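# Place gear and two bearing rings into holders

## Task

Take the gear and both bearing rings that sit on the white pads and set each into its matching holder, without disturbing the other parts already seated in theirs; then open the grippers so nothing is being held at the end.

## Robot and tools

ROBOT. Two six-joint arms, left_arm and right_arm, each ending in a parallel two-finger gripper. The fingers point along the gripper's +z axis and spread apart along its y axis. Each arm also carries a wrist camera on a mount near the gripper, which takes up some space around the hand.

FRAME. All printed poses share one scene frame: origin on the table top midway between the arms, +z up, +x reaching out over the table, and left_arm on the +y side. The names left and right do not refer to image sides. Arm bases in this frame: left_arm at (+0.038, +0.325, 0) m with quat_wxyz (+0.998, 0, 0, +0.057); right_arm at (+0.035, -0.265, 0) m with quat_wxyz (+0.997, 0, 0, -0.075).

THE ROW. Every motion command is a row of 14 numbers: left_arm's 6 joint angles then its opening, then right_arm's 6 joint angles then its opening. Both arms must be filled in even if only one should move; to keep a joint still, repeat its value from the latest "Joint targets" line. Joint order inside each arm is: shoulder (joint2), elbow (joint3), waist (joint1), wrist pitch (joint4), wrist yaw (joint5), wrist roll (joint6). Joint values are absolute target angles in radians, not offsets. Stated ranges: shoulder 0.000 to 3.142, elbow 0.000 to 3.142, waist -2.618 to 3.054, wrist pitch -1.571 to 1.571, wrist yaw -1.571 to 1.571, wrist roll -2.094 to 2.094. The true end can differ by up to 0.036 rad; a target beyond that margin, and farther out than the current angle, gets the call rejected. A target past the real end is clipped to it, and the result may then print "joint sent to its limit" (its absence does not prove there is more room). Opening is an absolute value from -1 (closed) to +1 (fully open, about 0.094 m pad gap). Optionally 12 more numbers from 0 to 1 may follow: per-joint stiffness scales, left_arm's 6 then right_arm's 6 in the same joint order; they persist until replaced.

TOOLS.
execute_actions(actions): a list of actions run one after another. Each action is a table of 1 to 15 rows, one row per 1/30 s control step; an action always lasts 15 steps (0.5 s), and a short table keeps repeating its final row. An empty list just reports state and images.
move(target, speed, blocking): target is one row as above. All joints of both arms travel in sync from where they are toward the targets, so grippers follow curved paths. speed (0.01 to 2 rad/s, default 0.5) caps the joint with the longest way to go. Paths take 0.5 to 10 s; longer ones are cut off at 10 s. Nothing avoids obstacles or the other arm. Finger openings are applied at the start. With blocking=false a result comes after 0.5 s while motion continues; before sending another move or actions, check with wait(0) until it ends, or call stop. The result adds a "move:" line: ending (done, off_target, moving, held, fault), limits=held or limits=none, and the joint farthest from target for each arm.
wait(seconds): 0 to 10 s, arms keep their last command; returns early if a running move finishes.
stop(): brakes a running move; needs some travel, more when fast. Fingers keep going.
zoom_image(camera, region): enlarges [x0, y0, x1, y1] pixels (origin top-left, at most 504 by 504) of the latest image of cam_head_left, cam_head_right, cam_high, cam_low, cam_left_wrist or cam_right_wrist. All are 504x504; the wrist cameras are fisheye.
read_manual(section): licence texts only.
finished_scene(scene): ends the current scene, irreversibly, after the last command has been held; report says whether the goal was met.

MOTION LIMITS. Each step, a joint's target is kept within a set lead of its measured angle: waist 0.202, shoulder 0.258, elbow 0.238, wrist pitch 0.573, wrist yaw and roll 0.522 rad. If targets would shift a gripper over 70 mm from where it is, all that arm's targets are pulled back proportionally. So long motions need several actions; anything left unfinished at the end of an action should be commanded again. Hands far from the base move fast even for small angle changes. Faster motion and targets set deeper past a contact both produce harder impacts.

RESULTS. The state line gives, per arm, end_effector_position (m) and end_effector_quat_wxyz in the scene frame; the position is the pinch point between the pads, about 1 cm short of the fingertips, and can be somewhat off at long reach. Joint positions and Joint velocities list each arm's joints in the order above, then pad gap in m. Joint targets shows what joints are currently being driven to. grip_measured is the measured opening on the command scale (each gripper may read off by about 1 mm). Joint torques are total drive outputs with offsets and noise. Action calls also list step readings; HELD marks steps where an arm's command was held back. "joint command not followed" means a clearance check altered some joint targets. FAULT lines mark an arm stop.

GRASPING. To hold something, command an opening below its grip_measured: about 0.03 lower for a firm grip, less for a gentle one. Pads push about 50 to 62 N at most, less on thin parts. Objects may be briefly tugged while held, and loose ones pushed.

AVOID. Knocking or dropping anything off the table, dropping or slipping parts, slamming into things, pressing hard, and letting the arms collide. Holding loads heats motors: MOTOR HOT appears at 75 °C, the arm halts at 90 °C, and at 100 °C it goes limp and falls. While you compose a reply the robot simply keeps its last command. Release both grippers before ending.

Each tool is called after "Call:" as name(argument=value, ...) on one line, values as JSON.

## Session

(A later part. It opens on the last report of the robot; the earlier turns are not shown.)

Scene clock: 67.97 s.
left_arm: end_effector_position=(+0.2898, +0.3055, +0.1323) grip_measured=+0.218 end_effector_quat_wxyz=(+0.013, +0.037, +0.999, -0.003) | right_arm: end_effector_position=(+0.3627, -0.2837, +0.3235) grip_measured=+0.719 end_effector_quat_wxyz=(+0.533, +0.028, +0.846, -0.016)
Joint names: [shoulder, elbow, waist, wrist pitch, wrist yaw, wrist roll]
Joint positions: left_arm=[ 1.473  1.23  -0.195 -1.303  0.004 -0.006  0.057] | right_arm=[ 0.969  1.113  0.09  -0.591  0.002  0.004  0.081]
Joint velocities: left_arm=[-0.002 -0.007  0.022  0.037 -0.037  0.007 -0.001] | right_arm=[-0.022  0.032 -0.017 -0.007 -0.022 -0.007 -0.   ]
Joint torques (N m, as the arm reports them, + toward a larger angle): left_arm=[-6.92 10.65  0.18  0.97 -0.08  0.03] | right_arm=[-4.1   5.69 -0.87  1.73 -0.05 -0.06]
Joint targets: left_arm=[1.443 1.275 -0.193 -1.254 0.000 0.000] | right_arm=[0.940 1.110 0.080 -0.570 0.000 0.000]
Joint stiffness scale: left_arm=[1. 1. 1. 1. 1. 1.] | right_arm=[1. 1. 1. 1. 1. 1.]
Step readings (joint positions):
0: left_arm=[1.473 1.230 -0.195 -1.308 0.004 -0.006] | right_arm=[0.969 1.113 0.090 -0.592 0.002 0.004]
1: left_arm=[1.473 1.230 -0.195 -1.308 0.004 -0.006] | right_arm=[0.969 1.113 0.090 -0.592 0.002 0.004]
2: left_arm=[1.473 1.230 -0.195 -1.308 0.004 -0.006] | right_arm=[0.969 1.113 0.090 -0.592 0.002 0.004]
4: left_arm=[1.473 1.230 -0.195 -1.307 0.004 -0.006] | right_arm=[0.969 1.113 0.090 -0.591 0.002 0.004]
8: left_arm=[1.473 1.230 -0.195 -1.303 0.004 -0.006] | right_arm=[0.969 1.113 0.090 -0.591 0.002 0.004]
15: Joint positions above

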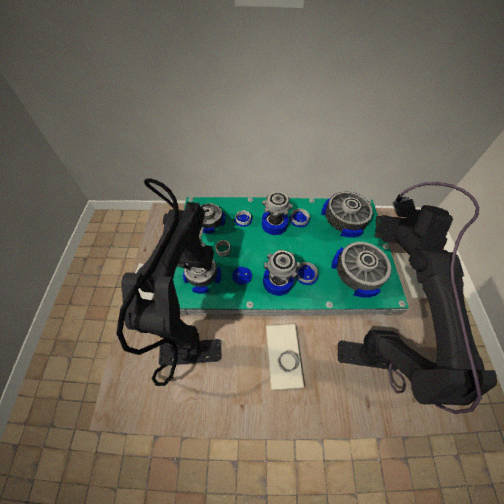

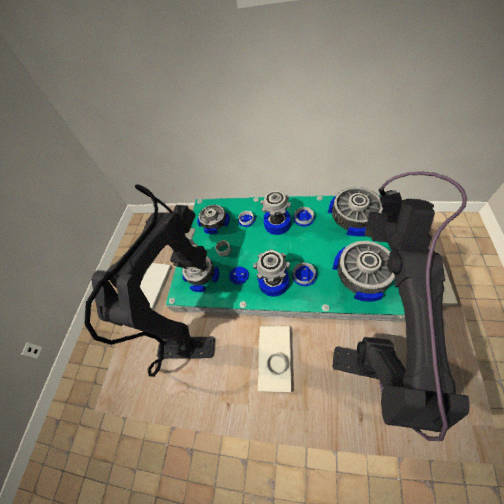

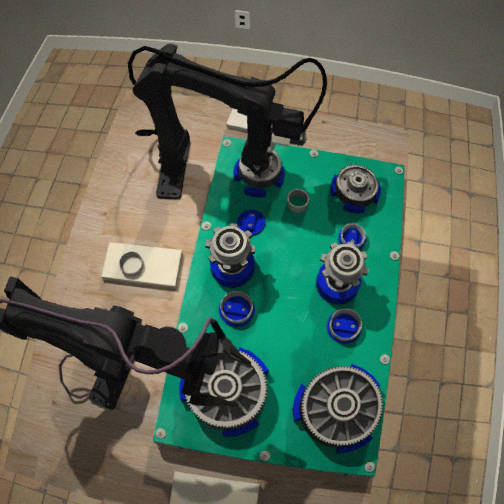

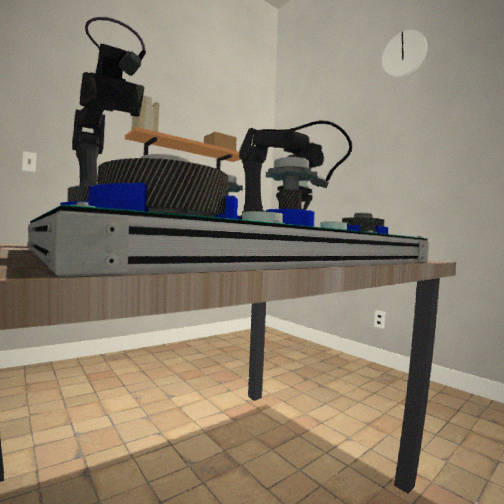

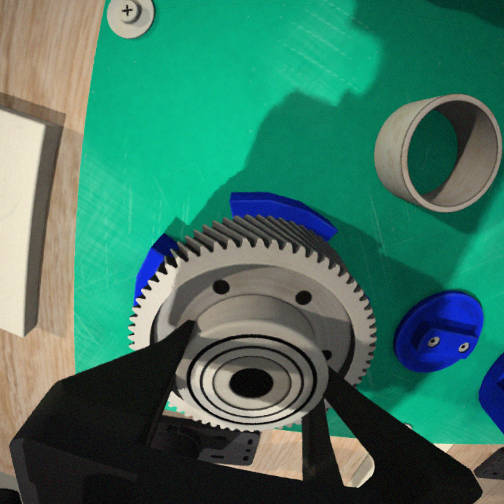

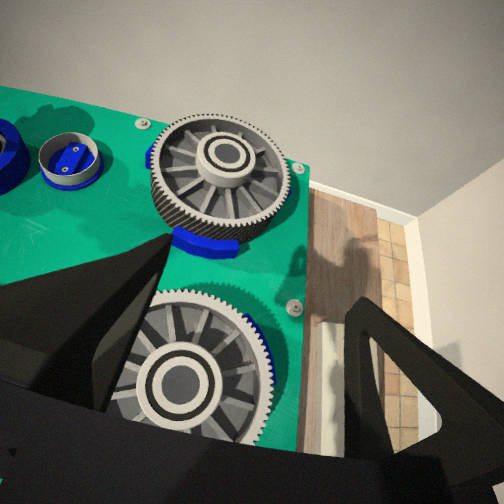

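Call:
execute_actions(actions=[[[1.443,1.275,-0.193,-1.27,0.0,0,0.06,0.94,1.11,0.08,-0.57,0,0,0.72],[1.443,1.275,-0.193,-1.285,0.0,0,0.06,0.94,1.11,0.08,-0.57,0,0,0.72],[1.446,1.275,-0.193,-1.30,0.0,0,0.06,0.94,1.11,0.08,-0.57,0,0,0.72],[1.449,1.275,-0.193,-1.30,0.0,0,0.06,0.94,1.11,0.08,-0.57,0,0,0.72],[1.452,1.275,-0.193,-1.30,0.0,0,0.06,0.94,1.11,0.08,-0.57,0,0,0.72],[1.455,1.275,-0.193,-1.30,0.0,0,0.06,0.94,1.11,0.08,-0.57,0,0,0.72],[1.458,1.275,-0.193,-1.30,0.0,0,0.06,0.94,1.11,0.08,-0.57,0,0,0.72],[1.461,1.275,-0.193,-1.30,0.0,0,0.06,0.94,1.11,0.08,-0.57,0,0,0.72],[1.464,1.275,-0.193,-1.30,0.0,0,0.06,0.94,1.11,0.08,-0.57,0,0,0.72],[1.467,1.275,-0.193,-1.30,0.0,0,0.06,0.94,1.11,0.08,-0.57,0,0,0.72],[1.47,1.275,-0.193,-1.30,0.0,0,0.06,0.94,1.11,0.08,-0.57,0,0,0.72]]])

Call:
zoom_image(camera="cam_left_wrist", region=[120, 170, 400, 330])

Call:
zoom_image(camera="cam_head_left", region=[170, 245, 230, 305])

Call:
zoom_image(camera="cam_high", region=[220, 135, 300, 215])

Scene clock: 69.20 s.
left_arm: end_effector_position=(+0.2894, +0.3056, +0.1315) grip_measured=+0.218 end_effector_quat_wxyz=(+0.010, +0.037, +0.999, -0.002) | right_arm: end_effector_position=(+0.3627, -0.2837, +0.3235) grip_measured=+0.719 end_effector_quat_wxyz=(+0.533, +0.028, +0.846, -0.016)
Joint names: [shoulder, elbow, waist, wrist pitch, wrist yaw, wrist roll]
Joint positions: left_arm=[ 1.476  1.23  -0.195 -1.305  0.004 -0.006  0.057] | right_arm=[ 0.969  1.113  0.09  -0.591  0.002  0.004  0.081]
Joint velocities: left_arm=[ 0.007 -0.017  0.017  0.007 -0.11  -0.066  0.   ] | right_arm=[ 0.007  0.012 -0.007 -0.051 -0.022  0.066  0.   ]
Joint torques (N m, as the arm reports them, + toward a larger angle): left_arm=[-5.24 10.65  0.2   0.46 -0.05  0.02] | right_arm=[-4.03  5.67 -0.83  1.73 -0.07 -0.07]
Joint targets: left_arm=[1.470 1.275 -0.193 -1.300 -0.000 -0.000] | right_arm=[0.940 1.110 0.080 -0.570 0.000 0.000]
Joint stiffness scale: left_arm=[1. 1. 1. 1. 1. 1.] | right_arm=[1. 1. 1. 1. 1. 1.]
Step readings (joint positions):
0: left_arm=[1.473 1.230 -0.195 -1.303 0.004 -0.006] | right_arm=[0.969 1.113 0.090 -0.591 0.002 0.004]
1: left_arm=[1.473 1.230 -0.195 -1.303 0.004 -0.006] | right_arm=[0.969 1.113 0.090 -0.591 0.002 0.004]
2: left_arm=[1.473 1.230 -0.195 -1.303 0.004 -0.006] | right_arm=[0.969 1.113 0.090 -0.591 0.002 0.004]
4: left_arm=[1.473 1.230 -0.195 -1.303 0.004 -0.006] | right_arm=[0.969 1.113 0.090 -0.591 0.002 0.004]
8: left_arm=[1.474 1.230 -0.195 -1.304 0.004 -0.006] | right_arm=[0.969 1.113 0.090 -0.591 0.002 0.004]
15: Joint positions above

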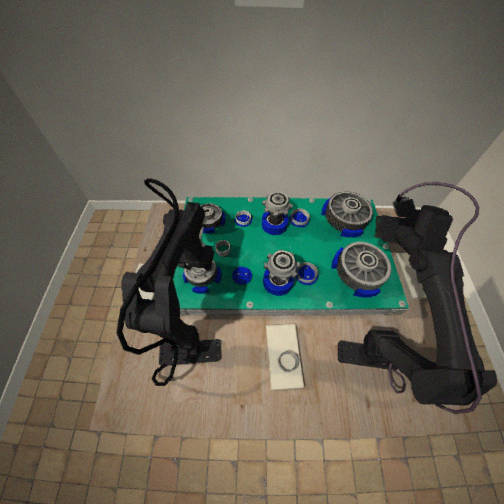

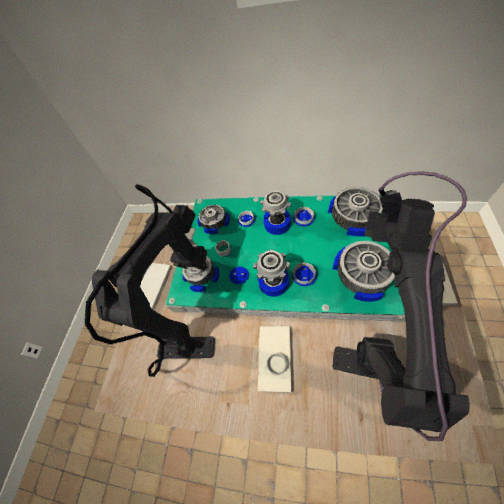

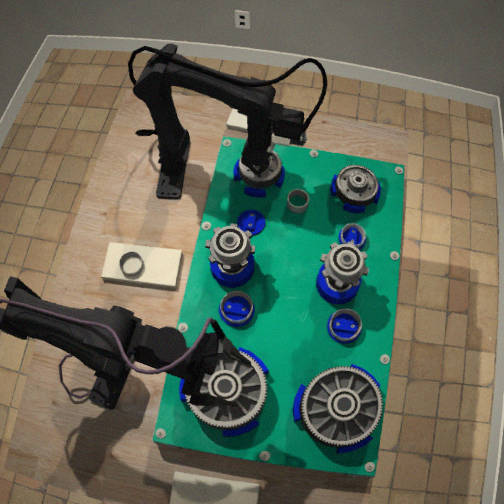

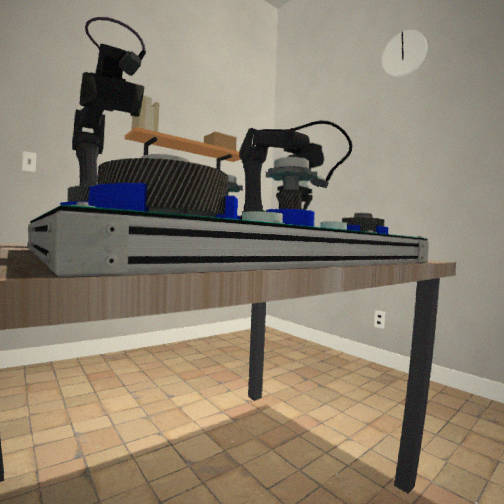

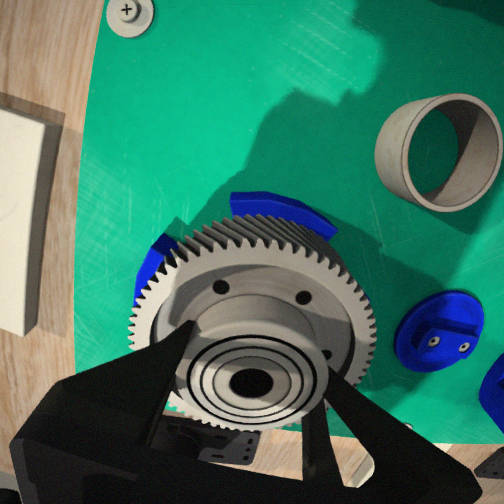

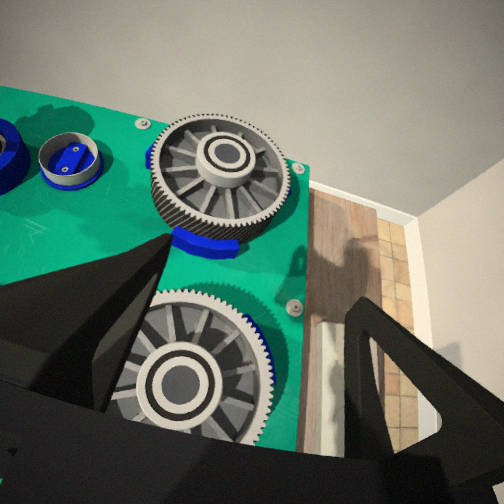

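Region (120, 170, 400, 330) of cam_left_wrist's 504x504 image, scaled by 1.800, with more detail than that image has; it fills the top 288 rows of this view, and the rest is white.

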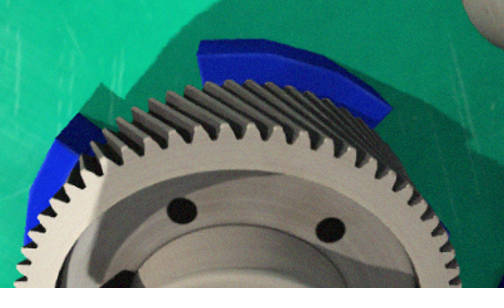

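Region (170, 245, 230, 305) of cam_head_left's 504x504 image, scaled by 8.400, with more detail than that image has.

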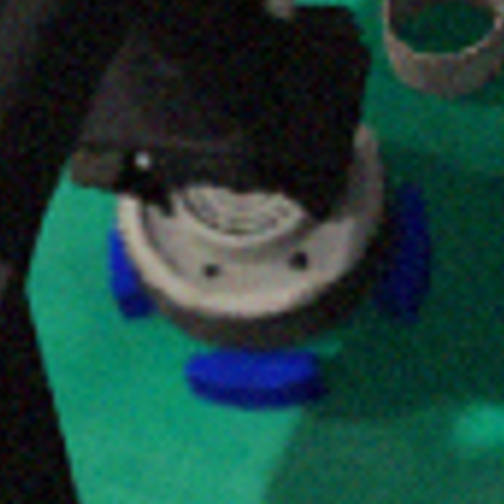

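Region (220, 135, 300, 215) of cam_high's 504x504 image, scaled by 6.300, with more detail than that image has.

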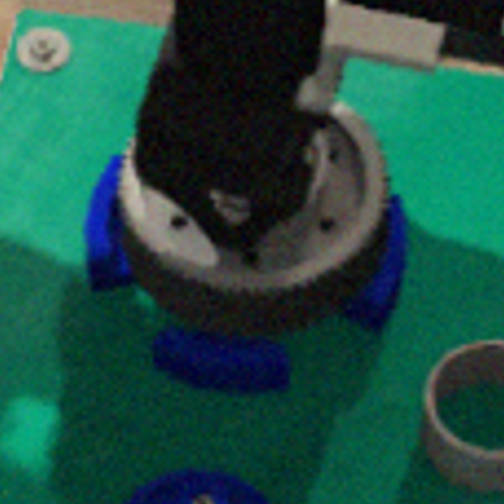

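Call:
execute_actions(actions=[[[1.465,1.275,-0.193,-1.303,0.0,0,0.06,0.94,1.11,0.08,-0.57,0,0,0.72],[1.465,1.275,-0.193,-1.306,0.0,0,0.06,0.94,1.11,0.08,-0.57,0,0,0.72],[1.465,1.275,-0.193,-1.309,0.0,0,0.06,0.94,1.11,0.08,-0.57,0,0,0.72],[1.465,1.275,-0.193,-1.312,0.0,0,0.06,0.94,1.11,0.08,-0.57,0,0,0.72],[1.465,1.275,-0.193,-1.315,0.0,0,0.06,0.94,1.11,0.08,-0.57,0,0,0.72],[1.465,1.275,-0.193,-1.318,0.0,0,0.06,0.94,1.11,0.08,-0.57,0,0,0.72],[1.465,1.275,-0.193,-1.321,0.0,0,0.06,0.94,1.11,0.08,-0.57,0,0,0.72],[1.465,1.275,-0.193,-1.324,0.0,0,0.06,0.94,1.11,0.08,-0.57,0,0,0.72],[1.465,1.275,-0.193,-1.327,0.0,0,0.06,0.94,1.11,0.08,-0.57,0,0,0.72],[1.465,1.275,-0.193,-1.33,0.0,0,0.06,0.94,1.11,0.08,-0.57,0,0,0.72]]])

Scene clock: 70.37 s.
left_arm: end_effector_position=(+0.2889, +0.3057, +0.1315) grip_measured=+0.218 end_effector_quat_wxyz=(+0.009, +0.037, +0.999, -0.002) | right_arm: end_effector_position=(+0.3627, -0.2837, +0.3235) grip_measured=+0.719 end_effector_quat_wxyz=(+0.533, +0.028, +0.846, -0.016)
Joint names: [shoulder, elbow, waist, wrist pitch, wrist yaw, wrist roll]
Joint positions: left_arm=[ 1.476  1.23  -0.195 -1.306  0.004 -0.006  0.057] | right_arm=[ 0.969  1.113  0.09  -0.591  0.002  0.004  0.081]
Joint velocities: left_arm=[-0.002 -0.002  0.017 -0.037  0.037 -0.022 -0.001] | right_arm=[-0.012  0.002 -0.002 -0.022 -0.066 -0.022 -0.   ]
Joint torques (N m, as the arm reports them, + toward a larger angle): left_arm=[-5.5  10.65  0.15  0.09 -0.06  0.02] | right_arm=[-4.09  5.71 -0.84  1.72 -0.05 -0.06]
Joint targets: left_arm=[1.465 1.275 -0.193 -1.330 0.000 -0.000] | right_arm=[0.940 1.110 0.080 -0.570 -0.000 -0.000]
Joint stiffness scale: left_arm=[1. 1. 1. 1. 1. 1.] | right_arm=[1. 1. 1. 1. 1. 1.]
Step readings (joint positions):
0: left_arm=[1.476 1.230 -0.195 -1.305 0.004 -0.006] | right_arm=[0.969 1.113 0.090 -0.591 0.002 0.004]
1: left_arm=[1.476 1.230 -0.195 -1.305 0.004 -0.006] | right_arm=[0.969 1.113 0.090 -0.591 0.002 0.004]
2: left_arm=[1.476 1.230 -0.195 -1.305 0.004 -0.006] | right_arm=[0.969 1.113 0.090 -0.591 0.002 0.004]
4: left_arm=[1.476 1.230 -0.195 -1.305 0.004 -0.006] | right_arm=[0.969 1.113 0.090 -0.591 0.002 0.004]
8: left_arm=[1.476 1.230 -0.195 -1.306 0.004 -0.006] | right_arm=[0.969 1.113 0.090 -0.591 0.002 0.004]
15: Joint positions above

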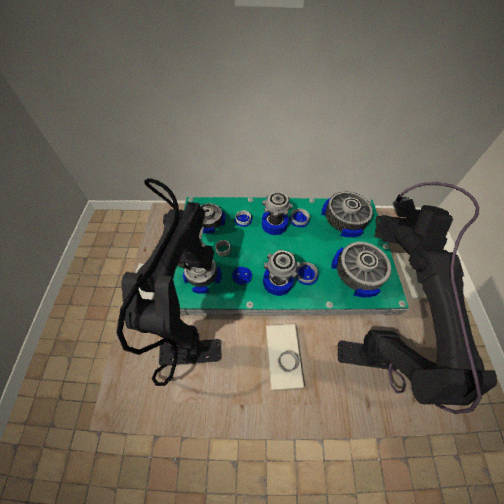

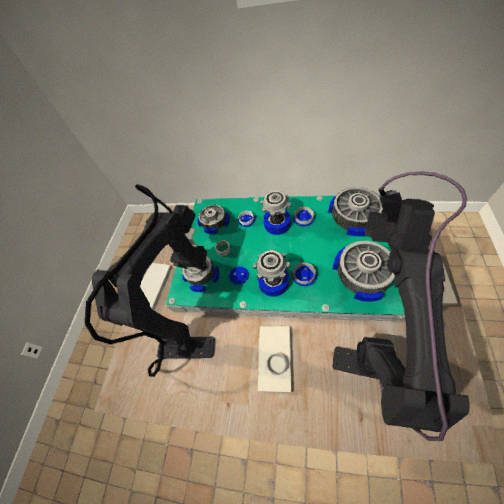

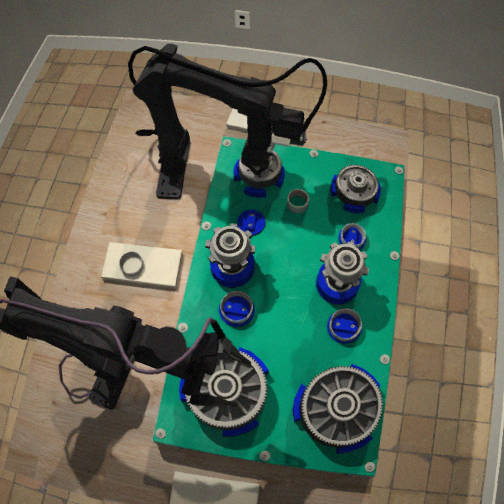

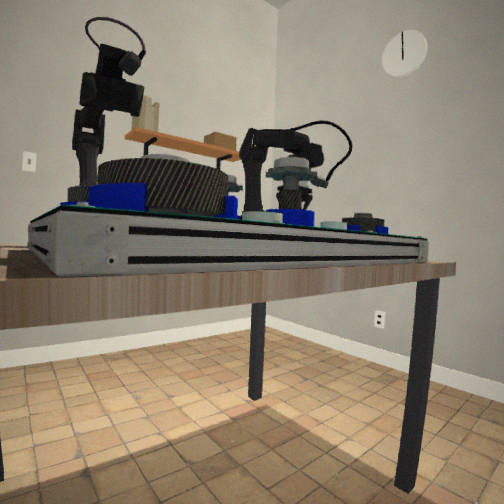

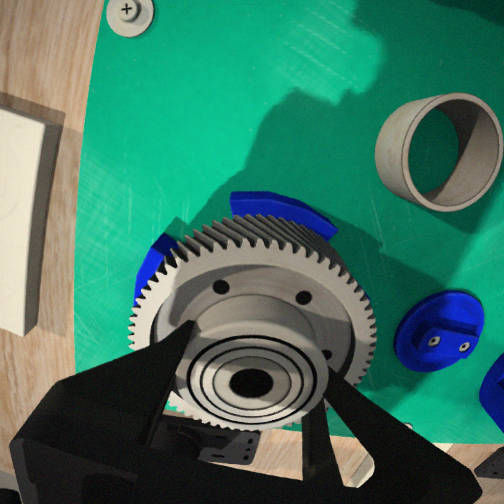

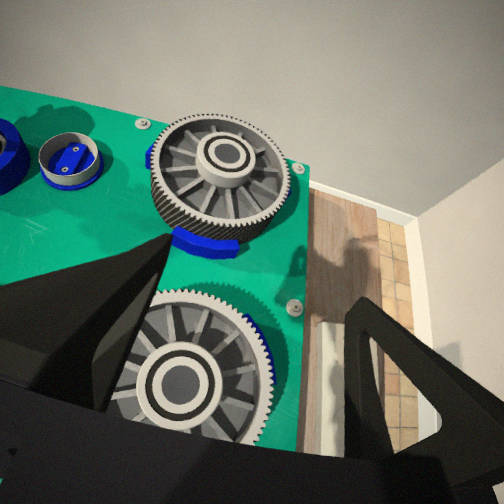

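Call:
execute_actions(actions=[[[1.455,1.275,-0.196,-1.32,0.004,0,0.06,0.94,1.11,0.08,-0.57,0,0,0.72],[1.45,1.275,-0.199,-1.31,0.004,0,0.06,0.94,1.11,0.08,-0.57,0,0,0.72],[1.45,1.275,-0.202,-1.305,0.004,0,0.06,0.94,1.11,0.08,-0.57,0,0,0.72],[1.45,1.275,-0.203,-1.305,0.004,0,0.06,0.94,1.11,0.08,-0.57,0,0,0.72],[1.45,1.275,-0.204,-1.305,0.004,0,0.06,0.94,1.11,0.08,-0.57,0,0,0.72],[1.45,1.275,-0.205,-1.305,0.004,0,0.06,0.94,1.11,0.08,-0.57,0,0,0.72],[1.45,1.275,-0.206,-1.305,0.004,0,0.06,0.94,1.11,0.08,-0.57,0,0,0.72],[1.45,1.275,-0.207,-1.305,0.004,0,0.06,0.94,1.11,0.08,-0.57,0,0,0.72],[1.45,1.275,-0.208,-1.305,0.004,0,0.06,0.94,1.11,0.08,-0.57,0,0,0.72],[1.45,1.275,-0.209,-1.305,0.004,0,0.06,0.94,1.11,0.08,-0.57,0,0,0.72],[1.45,1.275,-0.21,-1.305,0.004,0,0.06,0.94,1.11,0.08,-0.57,0,0,0.72]]])

Scene clock: 71.57 s.
left_arm: end_effector_position=(+0.2889, +0.3051, +0.1315) grip_measured=+0.218 end_effector_quat_wxyz=(+0.009, +0.042, +0.999, +0.002) | right_arm: end_effector_position=(+0.3627, -0.2837, +0.3235) grip_measured=+0.719 end_effector_quat_wxyz=(+0.533, +0.028, +0.846, -0.016)
Joint names: [shoulder, elbow, waist, wrist pitch, wrist yaw, wrist roll]
Joint positions: left_arm=[ 1.476  1.23  -0.204 -1.306 -0.006 -0.006  0.057] | right_arm=[ 0.969  1.113  0.09  -0.591  0.002  0.004  0.081]
Joint velocities: left_arm=[ 0.007 -0.002 -0.002  0.022  0.007 -0.066  0.   ] | right_arm=[-0.007 -0.012  0.002 -0.007  0.037  0.007 -0.001]
Joint torques (N m, as the arm reports them, + toward a larger angle): left_arm=[-6.63 10.58 -0.42  0.38  0.05  0.04] | right_arm=[-4.08  5.71 -0.86  1.71 -0.06 -0.07]
Joint targets: left_arm=[1.450 1.275 -0.210 -1.305 0.004 0.000] | right_arm=[0.940 1.110 0.080 -0.570 0.000 0.000]
Joint stiffness scale: left_arm=[1. 1. 1. 1. 1. 1.] | right_arm=[1. 1. 1. 1. 1. 1.]
Step readings (joint positions):
0: left_arm=[1.476 1.230 -0.195 -1.306 0.004 -0.006] | right_arm=[0.969 1.113 0.090 -0.591 0.002 0.004]
1: left_arm=[1.476 1.230 -0.195 -1.306 0.004 -0.006] | right_arm=[0.969 1.113 0.090 -0.591 0.002 0.004]
2: left_arm=[1.476 1.230 -0.195 -1.306 0.004 -0.006] | right_arm=[0.969 1.113 0.090 -0.591 0.002 0.004]
4: left_arm=[1.476 1.230 -0.198 -1.306 0.001 -0.006] | right_arm=[0.969 1.113 0.090 -0.591 0.002 0.004]
8: left_arm=[1.476 1.230 -0.201 -1.306 -0.003 -0.006] | right_arm=[0.969 1.113 0.090 -0.591 0.002 0.004]
15: Joint positions above

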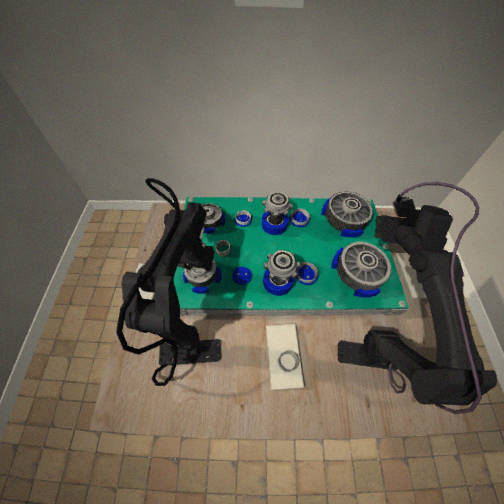

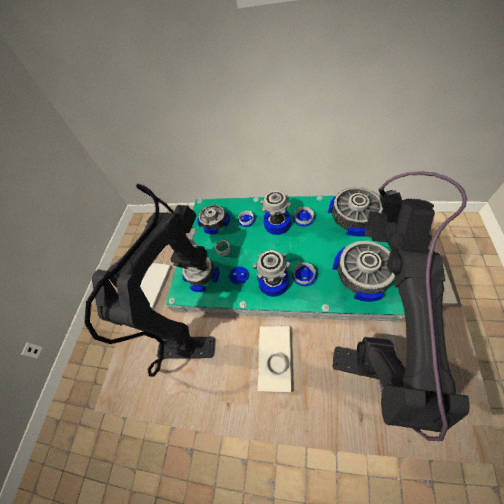

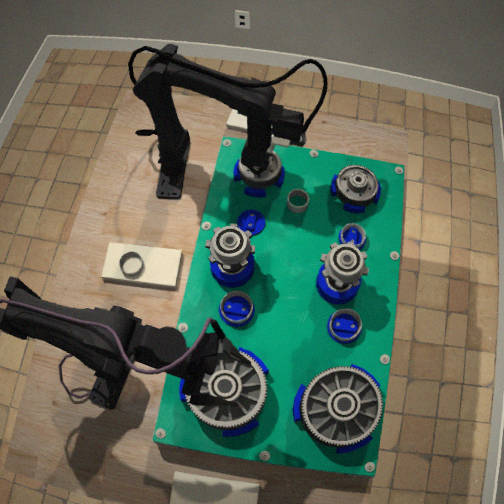

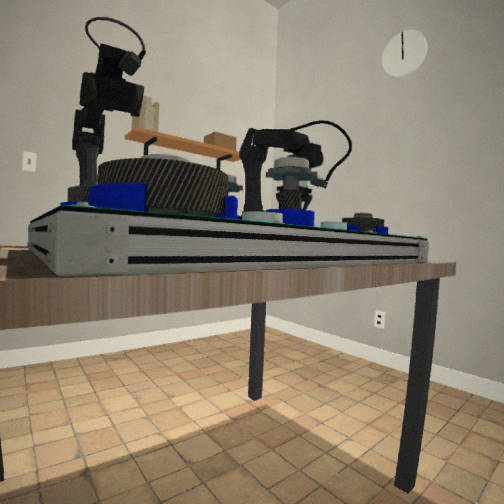

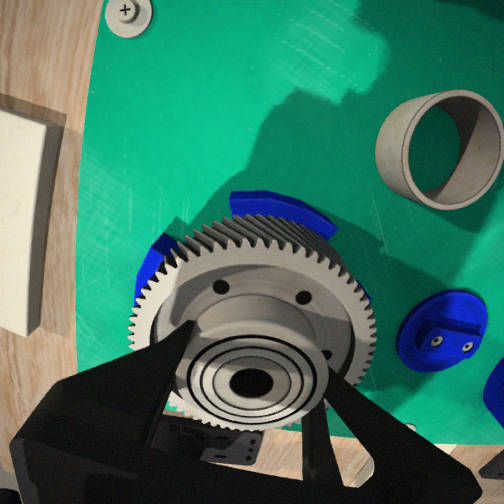

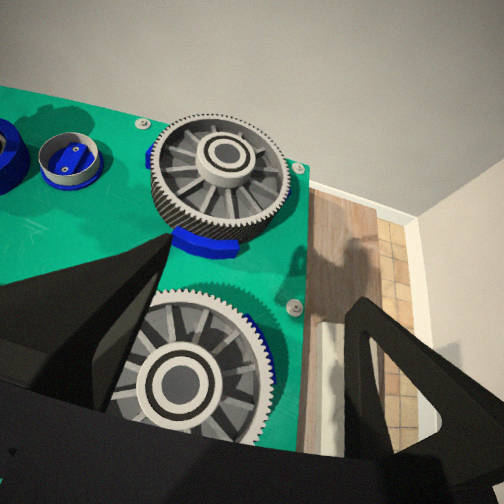

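Call:
execute_actions(actions=[[[1.453,1.275,-0.205,-1.305,0.0,0,0.06,0.94,1.11,0.08,-0.57,0,0,0.72],[1.456,1.272,-0.205,-1.305,0.0,0,0.06,0.94,1.11,0.08,-0.57,0,0,0.72],[1.459,1.269,-0.205,-1.305,0.0,0,0.06,0.94,1.11,0.08,-0.57,0,0,0.72],[1.462,1.266,-0.205,-1.305,0.0,0,0.06,0.94,1.11,0.08,-0.57,0,0,0.72],[1.465,1.263,-0.205,-1.305,0.0,0,0.06,0.94,1.11,0.08,-0.57,0,0,0.72],[1.468,1.26,-0.205,-1.305,0.0,0,0.06,0.94,1.11,0.08,-0.57,0,0,0.72],[1.471,1.26,-0.205,-1.305,0.0,0,0.06,0.94,1.11,0.08,-0.57,0,0,0.72],[1.474,1.26,-0.205,-1.305,0.0,0,0.06,0.94,1.11,0.08,-0.57,0,0,0.72],[1.477,1.26,-0.205,-1.305,0.0,0,0.06,0.94,1.11,0.08,-0.57,0,0,0.72],[1.48,1.26,-0.205,-1.305,0.0,0,0.06,0.94,1.11,0.08,-0.57,0,0,0.72]]])

Call:
zoom_image(camera="cam_head_right", region=[170, 255, 220, 305])

Call:
zoom_image(camera="cam_high", region=[230, 155, 290, 205])

Scene clock: 73.03 s.
left_arm: end_effector_position=(+0.2888, +0.3052, +0.1306) grip_measured=+0.218 end_effector_quat_wxyz=(+0.007, +0.042, +0.999, +0.003) | right_arm: end_effector_position=(+0.3627, -0.2837, +0.3235) grip_measured=+0.719 end_effector_quat_wxyz=(+0.533, +0.028, +0.846, -0.016)
Joint names: [shoulder, elbow, waist, wrist pitch, wrist yaw, wrist roll]
Joint positions: left_arm=[ 1.48   1.23  -0.205 -1.307 -0.007 -0.006  0.057] | right_arm=[ 0.969  1.113  0.09  -0.591  0.002  0.004  0.081]
Joint velocities: left_arm=[-0.007  0.012  0.007  0.051  0.051  0.051 -0.   ] | right_arm=[-0.007 -0.002 -0.002 -0.022  0.022  0.022 -0.   ]
Joint torques (N m, as the arm reports them, + toward a larger angle): left_arm=[-4.7   9.22  0.06  0.41  0.02  0.02] | right_arm=[-4.07  5.68 -0.89  1.72 -0.06 -0.07]
Joint targets: left_arm=[1.480 1.260 -0.205 -1.305 -0.000 0.000] | right_arm=[0.940 1.110 0.080 -0.570 -0.000 -0.000]
Joint stiffness scale: left_arm=[1. 1. 1. 1. 1. 1.] | right_arm=[1. 1. 1. 1. 1. 1.]
Step readings (joint positions):
0: left_arm=[1.476 1.230 -0.204 -1.306 -0.006 -0.006] | right_arm=[0.969 1.113 0.090 -0.591 0.002 0.004]
1: left_arm=[1.476 1.230 -0.204 -1.306 -0.006 -0.006] | right_arm=[0.969 1.113 0.090 -0.591 0.002 0.004]
2: left_arm=[1.476 1.230 -0.204 -1.306 -0.006 -0.006] | right_arm=[0.969 1.113 0.090 -0.591 0.002 0.004]
4: left_arm=[1.476 1.230 -0.204 -1.306 -0.006 -0.006] | right_arm=[0.969 1.113 0.090 -0.591 0.002 0.004]
8: left_arm=[1.478 1.230 -0.204 -1.306 -0.006 -0.006] | right_arm=[0.969 1.113 0.090 -0.591 0.002 0.004]
15: Joint positions above

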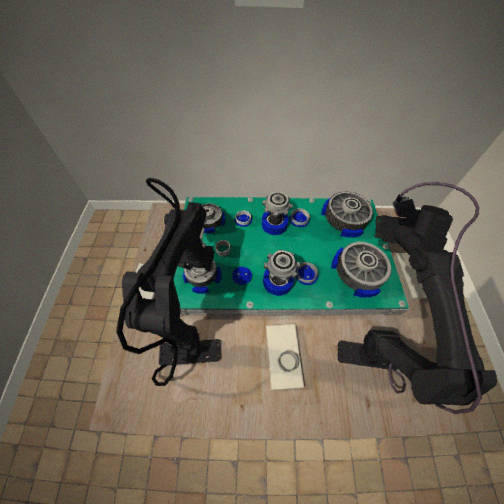

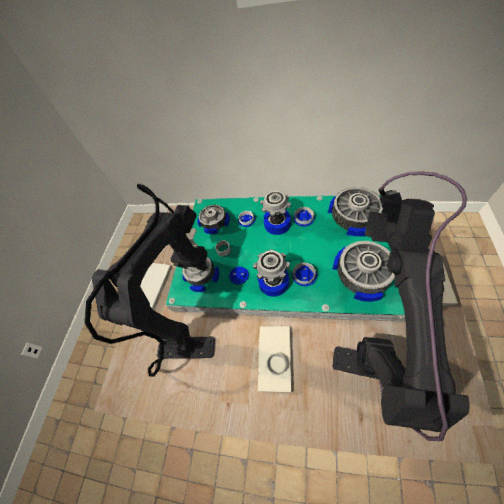

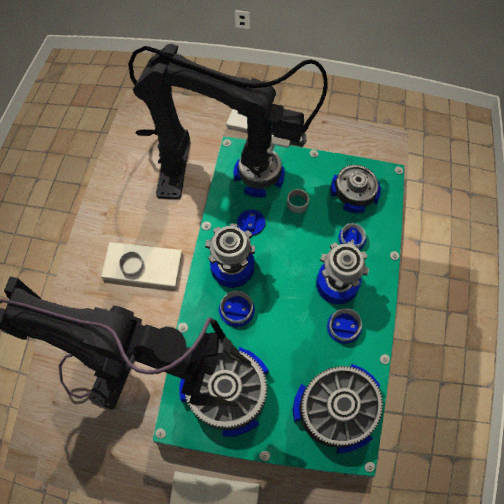

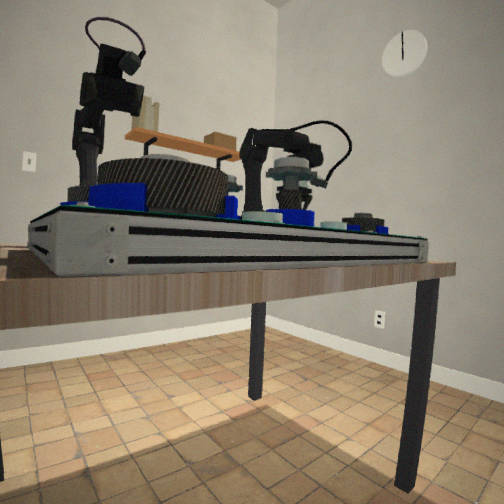

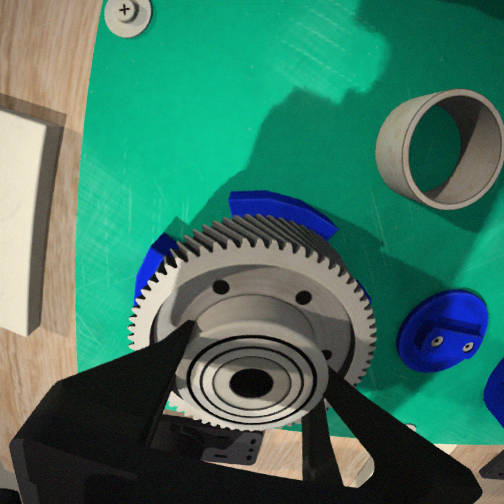

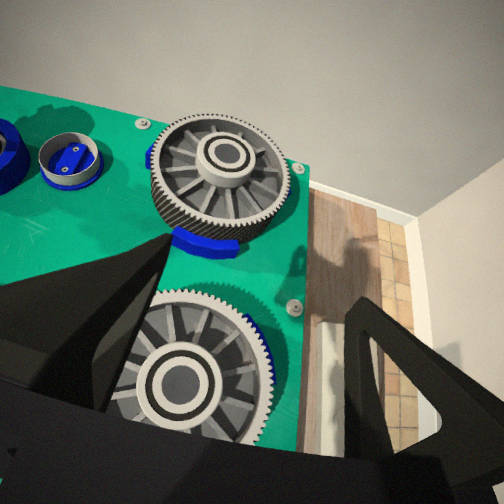

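Region (170, 255, 220, 305) of cam_head_right's 504x504 image, scaled by 10.080, with more detail than that image has.

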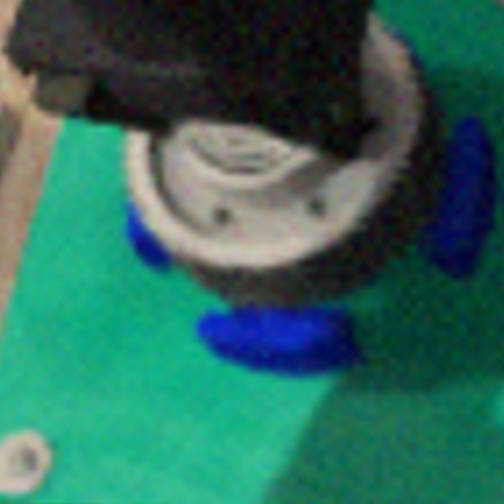

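Region (230, 155, 290, 205) of cam_high's 504x504 image, scaled by 8.400, with more detail than that image has.

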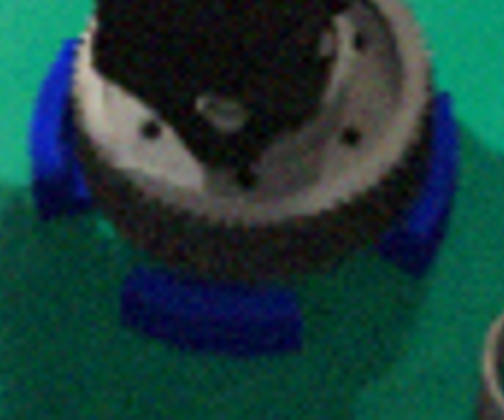

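Call:
execute_actions(actions=[[[1.47,1.275,-0.205,-1.305,0.0,0,0.06,0.94,1.11,0.08,-0.57,0,0,0.72],[1.46,1.275,-0.205,-1.305,0.0,0,0.06,0.94,1.11,0.08,-0.57,0,0,0.72],[1.45,1.275,-0.205,-1.305,0.0,0,0.06,0.94,1.11,0.08,-0.57,0,0,0.72],[1.44,1.275,-0.205,-1.305,0.0,0,0.06,0.94,1.11,0.08,-0.57,0,0,0.72],[1.43,1.275,-0.205,-1.305,0.0,0,0.06,0.94,1.11,0.08,-0.57,0,0,0.72],[1.42,1.275,-0.205,-1.305,0.0,0,0.06,0.94,1.11,0.08,-0.57,0,0,0.72],[1.41,1.275,-0.205,-1.305,0.0,0,0.06,0.94,1.11,0.08,-0.57,0,0,0.72],[1.405,1.275,-0.205,-1.305,0.0,0,0.06,0.94,1.11,0.08,-0.57,0,0,0.72],[1.4,1.275,-0.205,-1.305,0.0,0,0.06,0.94,1.11,0.08,-0.57,0,0,0.72],[1.395,1.275,-0.205,-1.305,0.0,0,0.06,0.94,1.11,0.08,-0.57,0,0,0.72],[1.39,1.275,-0.205,-1.305,0.0,0,0.06,0.94,1.11,0.08,-0.57,0,0,0.72],[1.387,1.275,-0.205,-1.305,0.0,0,0.06,0.94,1.11,0.08,-0.57,0,0,0.72]],[[1.387,1.275,-0.202,-1.3,0.004,0,0.06,0.94,1.11,0.08,-0.57,0,0,0.72],[1.387,1.275,-0.199,-1.295,0.008,0,0.06,0.94,1.11,0.08,-0.57,0,0,0.72],[1.387,1.275,-0.196,-1.29,0.011,0,0.06,0.94,1.11,0.08,-0.57,0,0,0.72],[1.387,1.275,-0.194,-1.287,0.014,0,0.06,0.94,1.11,0.08,-0.57,0,0,0.72],[1.387,1.275,-0.192,-1.284,0.014,0,0.06,0.94,1.11,0.08,-0.57,0,0,0.72],[1.387,1.275,-0.19,-1.283,0.014,0,0.06,0.94,1.11,0.08,-0.57,0,0,0.72]]])

Call:
zoom_image(camera="cam_left_wrist", region=[120, 170, 400, 330])

Scene clock: 75.97 s.
left_arm: end_effector_position=(+0.2885, +0.3048, +0.1350) grip_measured=+0.218 end_effector_quat_wxyz=(+0.016, +0.039, +0.999, -0.002) | right_arm: end_effector_position=(+0.3627, -0.2837, +0.3235) grip_measured=+0.719 end_effector_quat_wxyz=(+0.533, +0.028, +0.846, -0.016)
Joint names: [shoulder, elbow, waist, wrist pitch, wrist yaw, wrist roll]
Joint positions: left_arm=[ 1.461  1.23  -0.199 -1.307  0.002 -0.006  0.057] | right_arm=[ 0.969  1.113  0.09  -0.591  0.002  0.004  0.081]
Joint velocities: left_arm=[ 0.007  0.002  0.002 -0.051  0.022  0.022  0.001] | right_arm=[-0.002 -0.017  0.017 -0.007 -0.022  0.037  0.   ]
Joint torques (N m, as the arm reports them, + toward a larger angle): left_arm=[-10.21  10.62   0.8    0.71   0.06   0.03] | right_arm=[-4.07  5.64 -0.86  1.71 -0.06 -0.06]
Joint targets: left_arm=[1.387 1.275 -0.190 -1.283 0.014 -0.000] | right_arm=[0.940 1.110 0.080 -0.570 0.000 -0.000]
Joint stiffness scale: left_arm=[1. 1. 1. 1. 1. 1.] | right_arm=[1. 1. 1. 1. 1. 1.]
Step readings (joint positions; steps 1 to 15: 1st action; 16 to 30: 2nd action):
0: left_arm=[1.480 1.230 -0.205 -1.307 -0.007 -0.006] | right_arm=[0.969 1.113 0.090 -0.591 0.002 0.004]
1: left_arm=[1.480 1.230 -0.205 -1.307 -0.007 -0.006] | right_arm=[0.969 1.113 0.090 -0.591 0.002 0.004]
2: left_arm=[1.480 1.230 -0.205 -1.307 -0.007 -0.006] | right_arm=[0.969 1.113 0.090 -0.591 0.002 0.004]
4: left_arm=[1.480 1.230 -0.205 -1.307 -0.007 -0.006] | right_arm=[0.969 1.113 0.090 -0.591 0.002 0.004]
8: left_arm=[1.474 1.230 -0.205 -1.307 -0.007 -0.006] | right_arm=[0.969 1.113 0.090 -0.591 0.002 0.004]
15: left_arm=[1.464 1.230 -0.205 -1.307 -0.007 -0.006] | right_arm=[0.969 1.113 0.090 -0.591 0.002 0.004]
16: left_arm=[1.463 1.230 -0.205 -1.307 -0.007 -0.006] | right_arm=[0.969 1.113 0.090 -0.591 0.002 0.004]
17: left_arm=[1.462 1.230 -0.205 -1.307 -0.006 -0.006] | right_arm=[0.969 1.113 0.090 -0.591 0.002 0.004]
19: left_arm=[1.461 1.230 -0.205 -1.307 -0.005 -0.006] | right_arm=[0.969 1.113 0.090 -0.591 0.002 0.004]
23: left_arm=[1.461 1.230 -0.202 -1.307 0.002 -0.006] | right_arm=[0.969 1.113 0.090 -0.591 0.002 0.004]
30: Joint positions above

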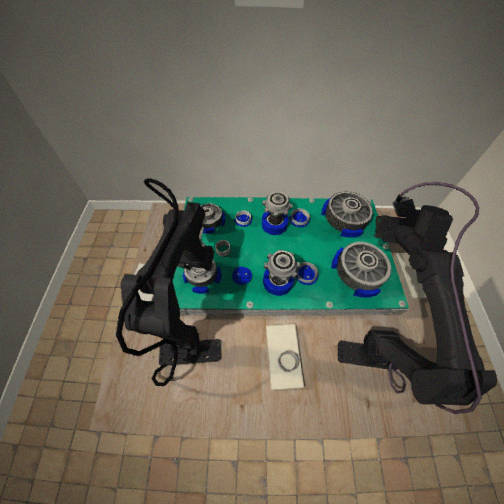

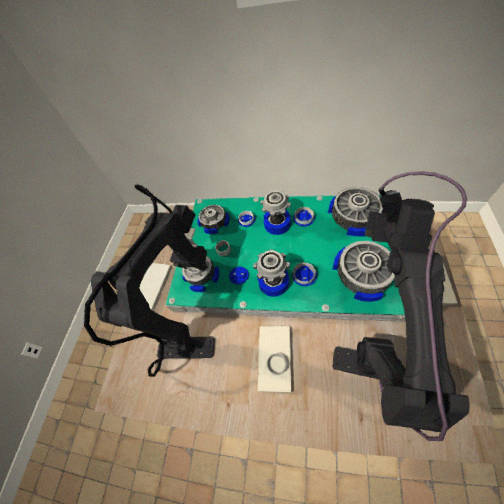

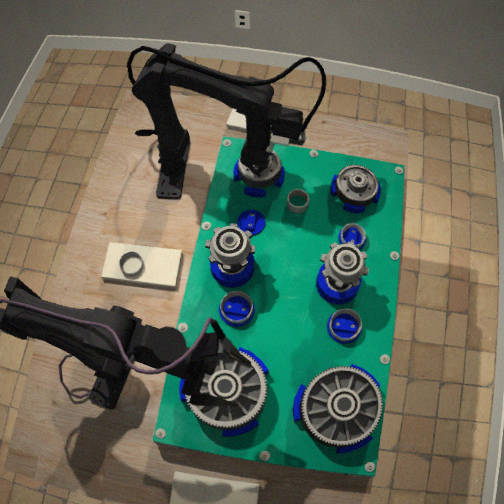

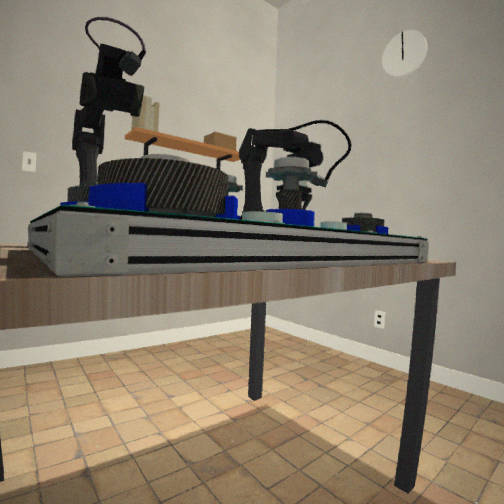

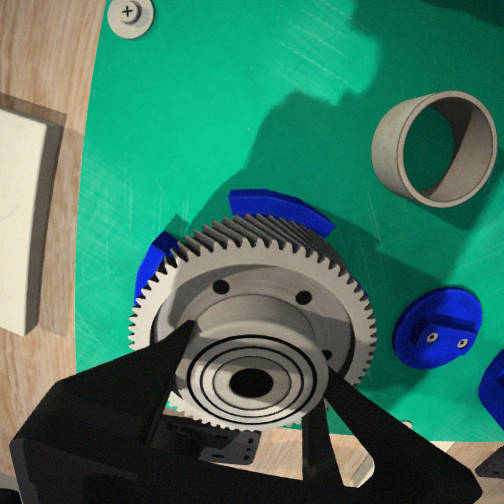

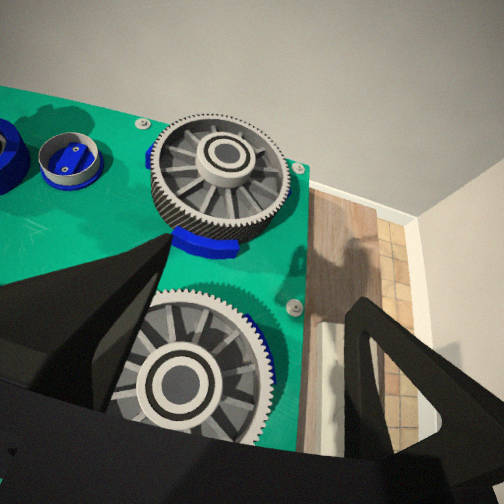

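Region (120, 170, 400, 330) of cam_left_wrist's 504x504 image, scaled by 1.800, with more detail than that image has; it fills the top 288 rows of this view, and the rest is white.

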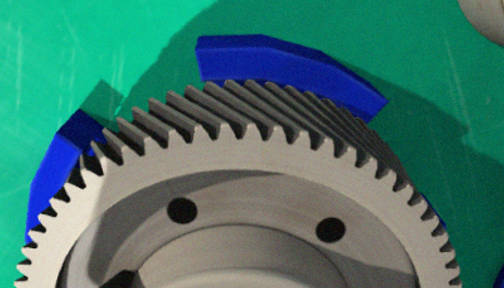

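Call:
execute_actions(actions=[[[1.39,1.275,-0.192,-1.281,0.008,0,0.06,0.94,1.11,0.08,-0.57,0,0,0.72],[1.394,1.275,-0.194,-1.279,0.004,0,0.06,0.94,1.11,0.08,-0.57,0,0,0.72],[1.398,1.275,-0.195,-1.278,0.004,0,0.06,0.94,1.11,0.08,-0.57,0,0,0.72],[1.402,1.275,-0.195,-1.277,0.004,0,0.06,0.94,1.11,0.08,-0.57,0,0,0.72],[1.405,1.275,-0.195,-1.276,0.004,0,0.06,0.94,1.11,0.08,-0.57,0,0,0.72]]])

Scene clock: 76.83 s.
left_arm: end_effector_position=(+0.2886, +0.3048, +0.1350) grip_measured=+0.218 end_effector_quat_wxyz=(+0.016, +0.039, +0.999, -0.002) | right_arm: end_effector_position=(+0.3627, -0.2837, +0.3235) grip_measured=+0.719 end_effector_quat_wxyz=(+0.533, +0.028, +0.846, -0.016)
Joint names: [shoulder, elbow, waist, wrist pitch, wrist yaw, wrist roll]
Joint positions: left_arm=[ 1.461  1.23  -0.199 -1.306  0.002 -0.006  0.057] | right_arm=[ 0.969  1.113  0.09  -0.591  0.002  0.004  0.081]
Joint velocities: left_arm=[ 0.002 -0.007  0.017  0.037 -0.066 -0.007  0.   ] | right_arm=[ 0.007 -0.012  0.002 -0.022 -0.022  0.066 -0.   ]
Joint torques (N m, as the arm reports them, + toward a larger angle): left_arm=[-8.72 10.57  0.33  0.79  0.    0.03] | right_arm=[-4.06  5.74 -0.83  1.72 -0.04 -0.08]
Joint targets: left_arm=[1.405 1.275 -0.195 -1.276 0.004 0.000] | right_arm=[0.940 1.110 0.080 -0.570 -0.000 0.000]
Joint stiffness scale: left_arm=[1. 1. 1. 1. 1. 1.] | right_arm=[1. 1. 1. 1. 1. 1.]
Step readings (joint positions):
0: left_arm=[1.461 1.230 -0.199 -1.307 0.002 -0.006] | right_arm=[0.969 1.113 0.090 -0.591 0.002 0.004]
1: left_arm=[1.461 1.230 -0.199 -1.307 0.002 -0.006] | right_arm=[0.969 1.113 0.090 -0.591 0.002 0.004]
2: left_arm=[1.461 1.230 -0.199 -1.307 0.002 -0.006] | right_arm=[0.969 1.113 0.090 -0.591 0.002 0.004]
4: left_arm=[1.461 1.230 -0.199 -1.307 0.002 -0.006] | right_arm=[0.969 1.113 0.090 -0.591 0.002 0.004]
8: left_arm=[1.461 1.230 -0.199 -1.307 0.002 -0.006] | right_arm=[0.969 1.113 0.090 -0.591 0.002 0.004]
15: Joint positions above

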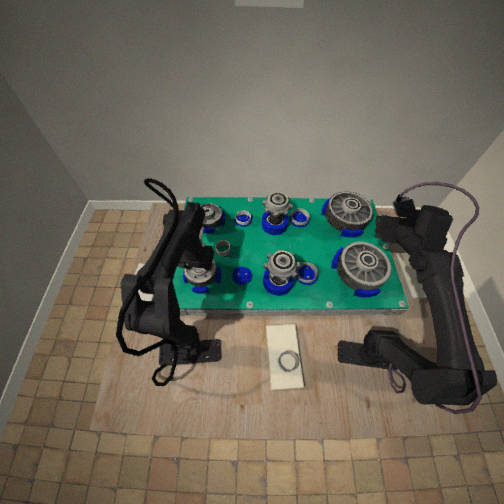

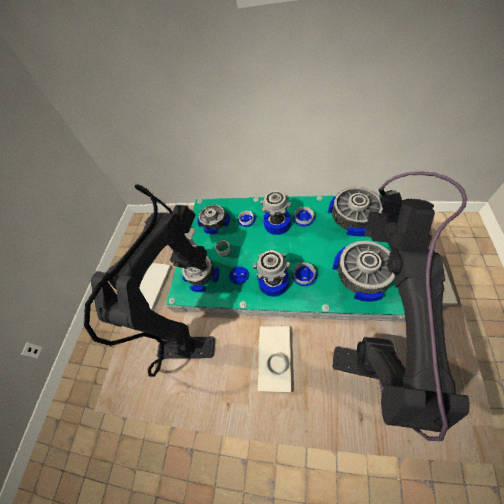

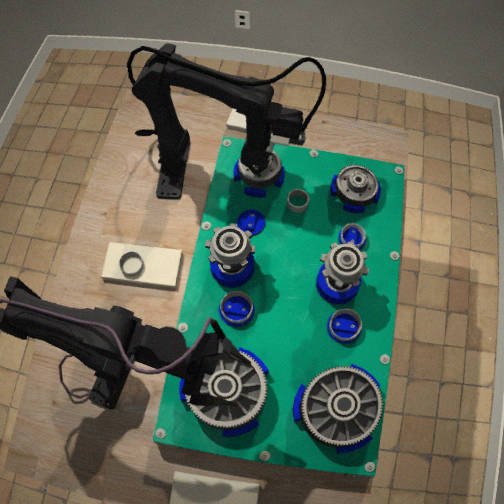

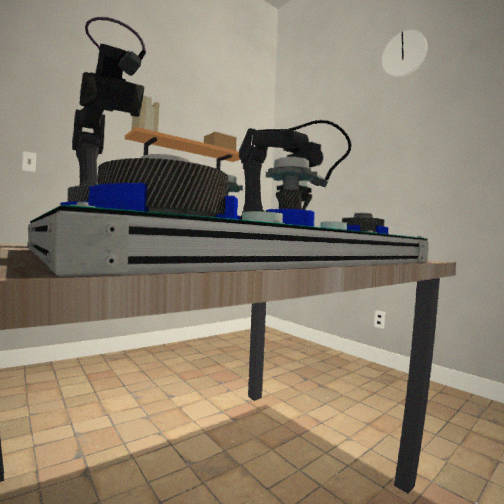

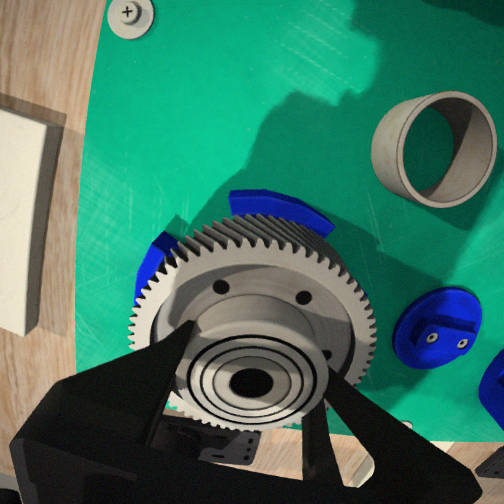

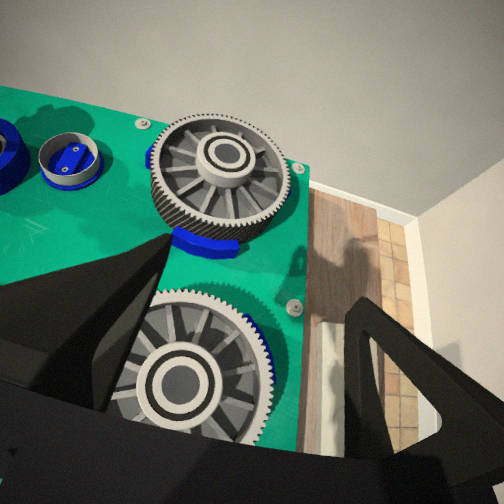

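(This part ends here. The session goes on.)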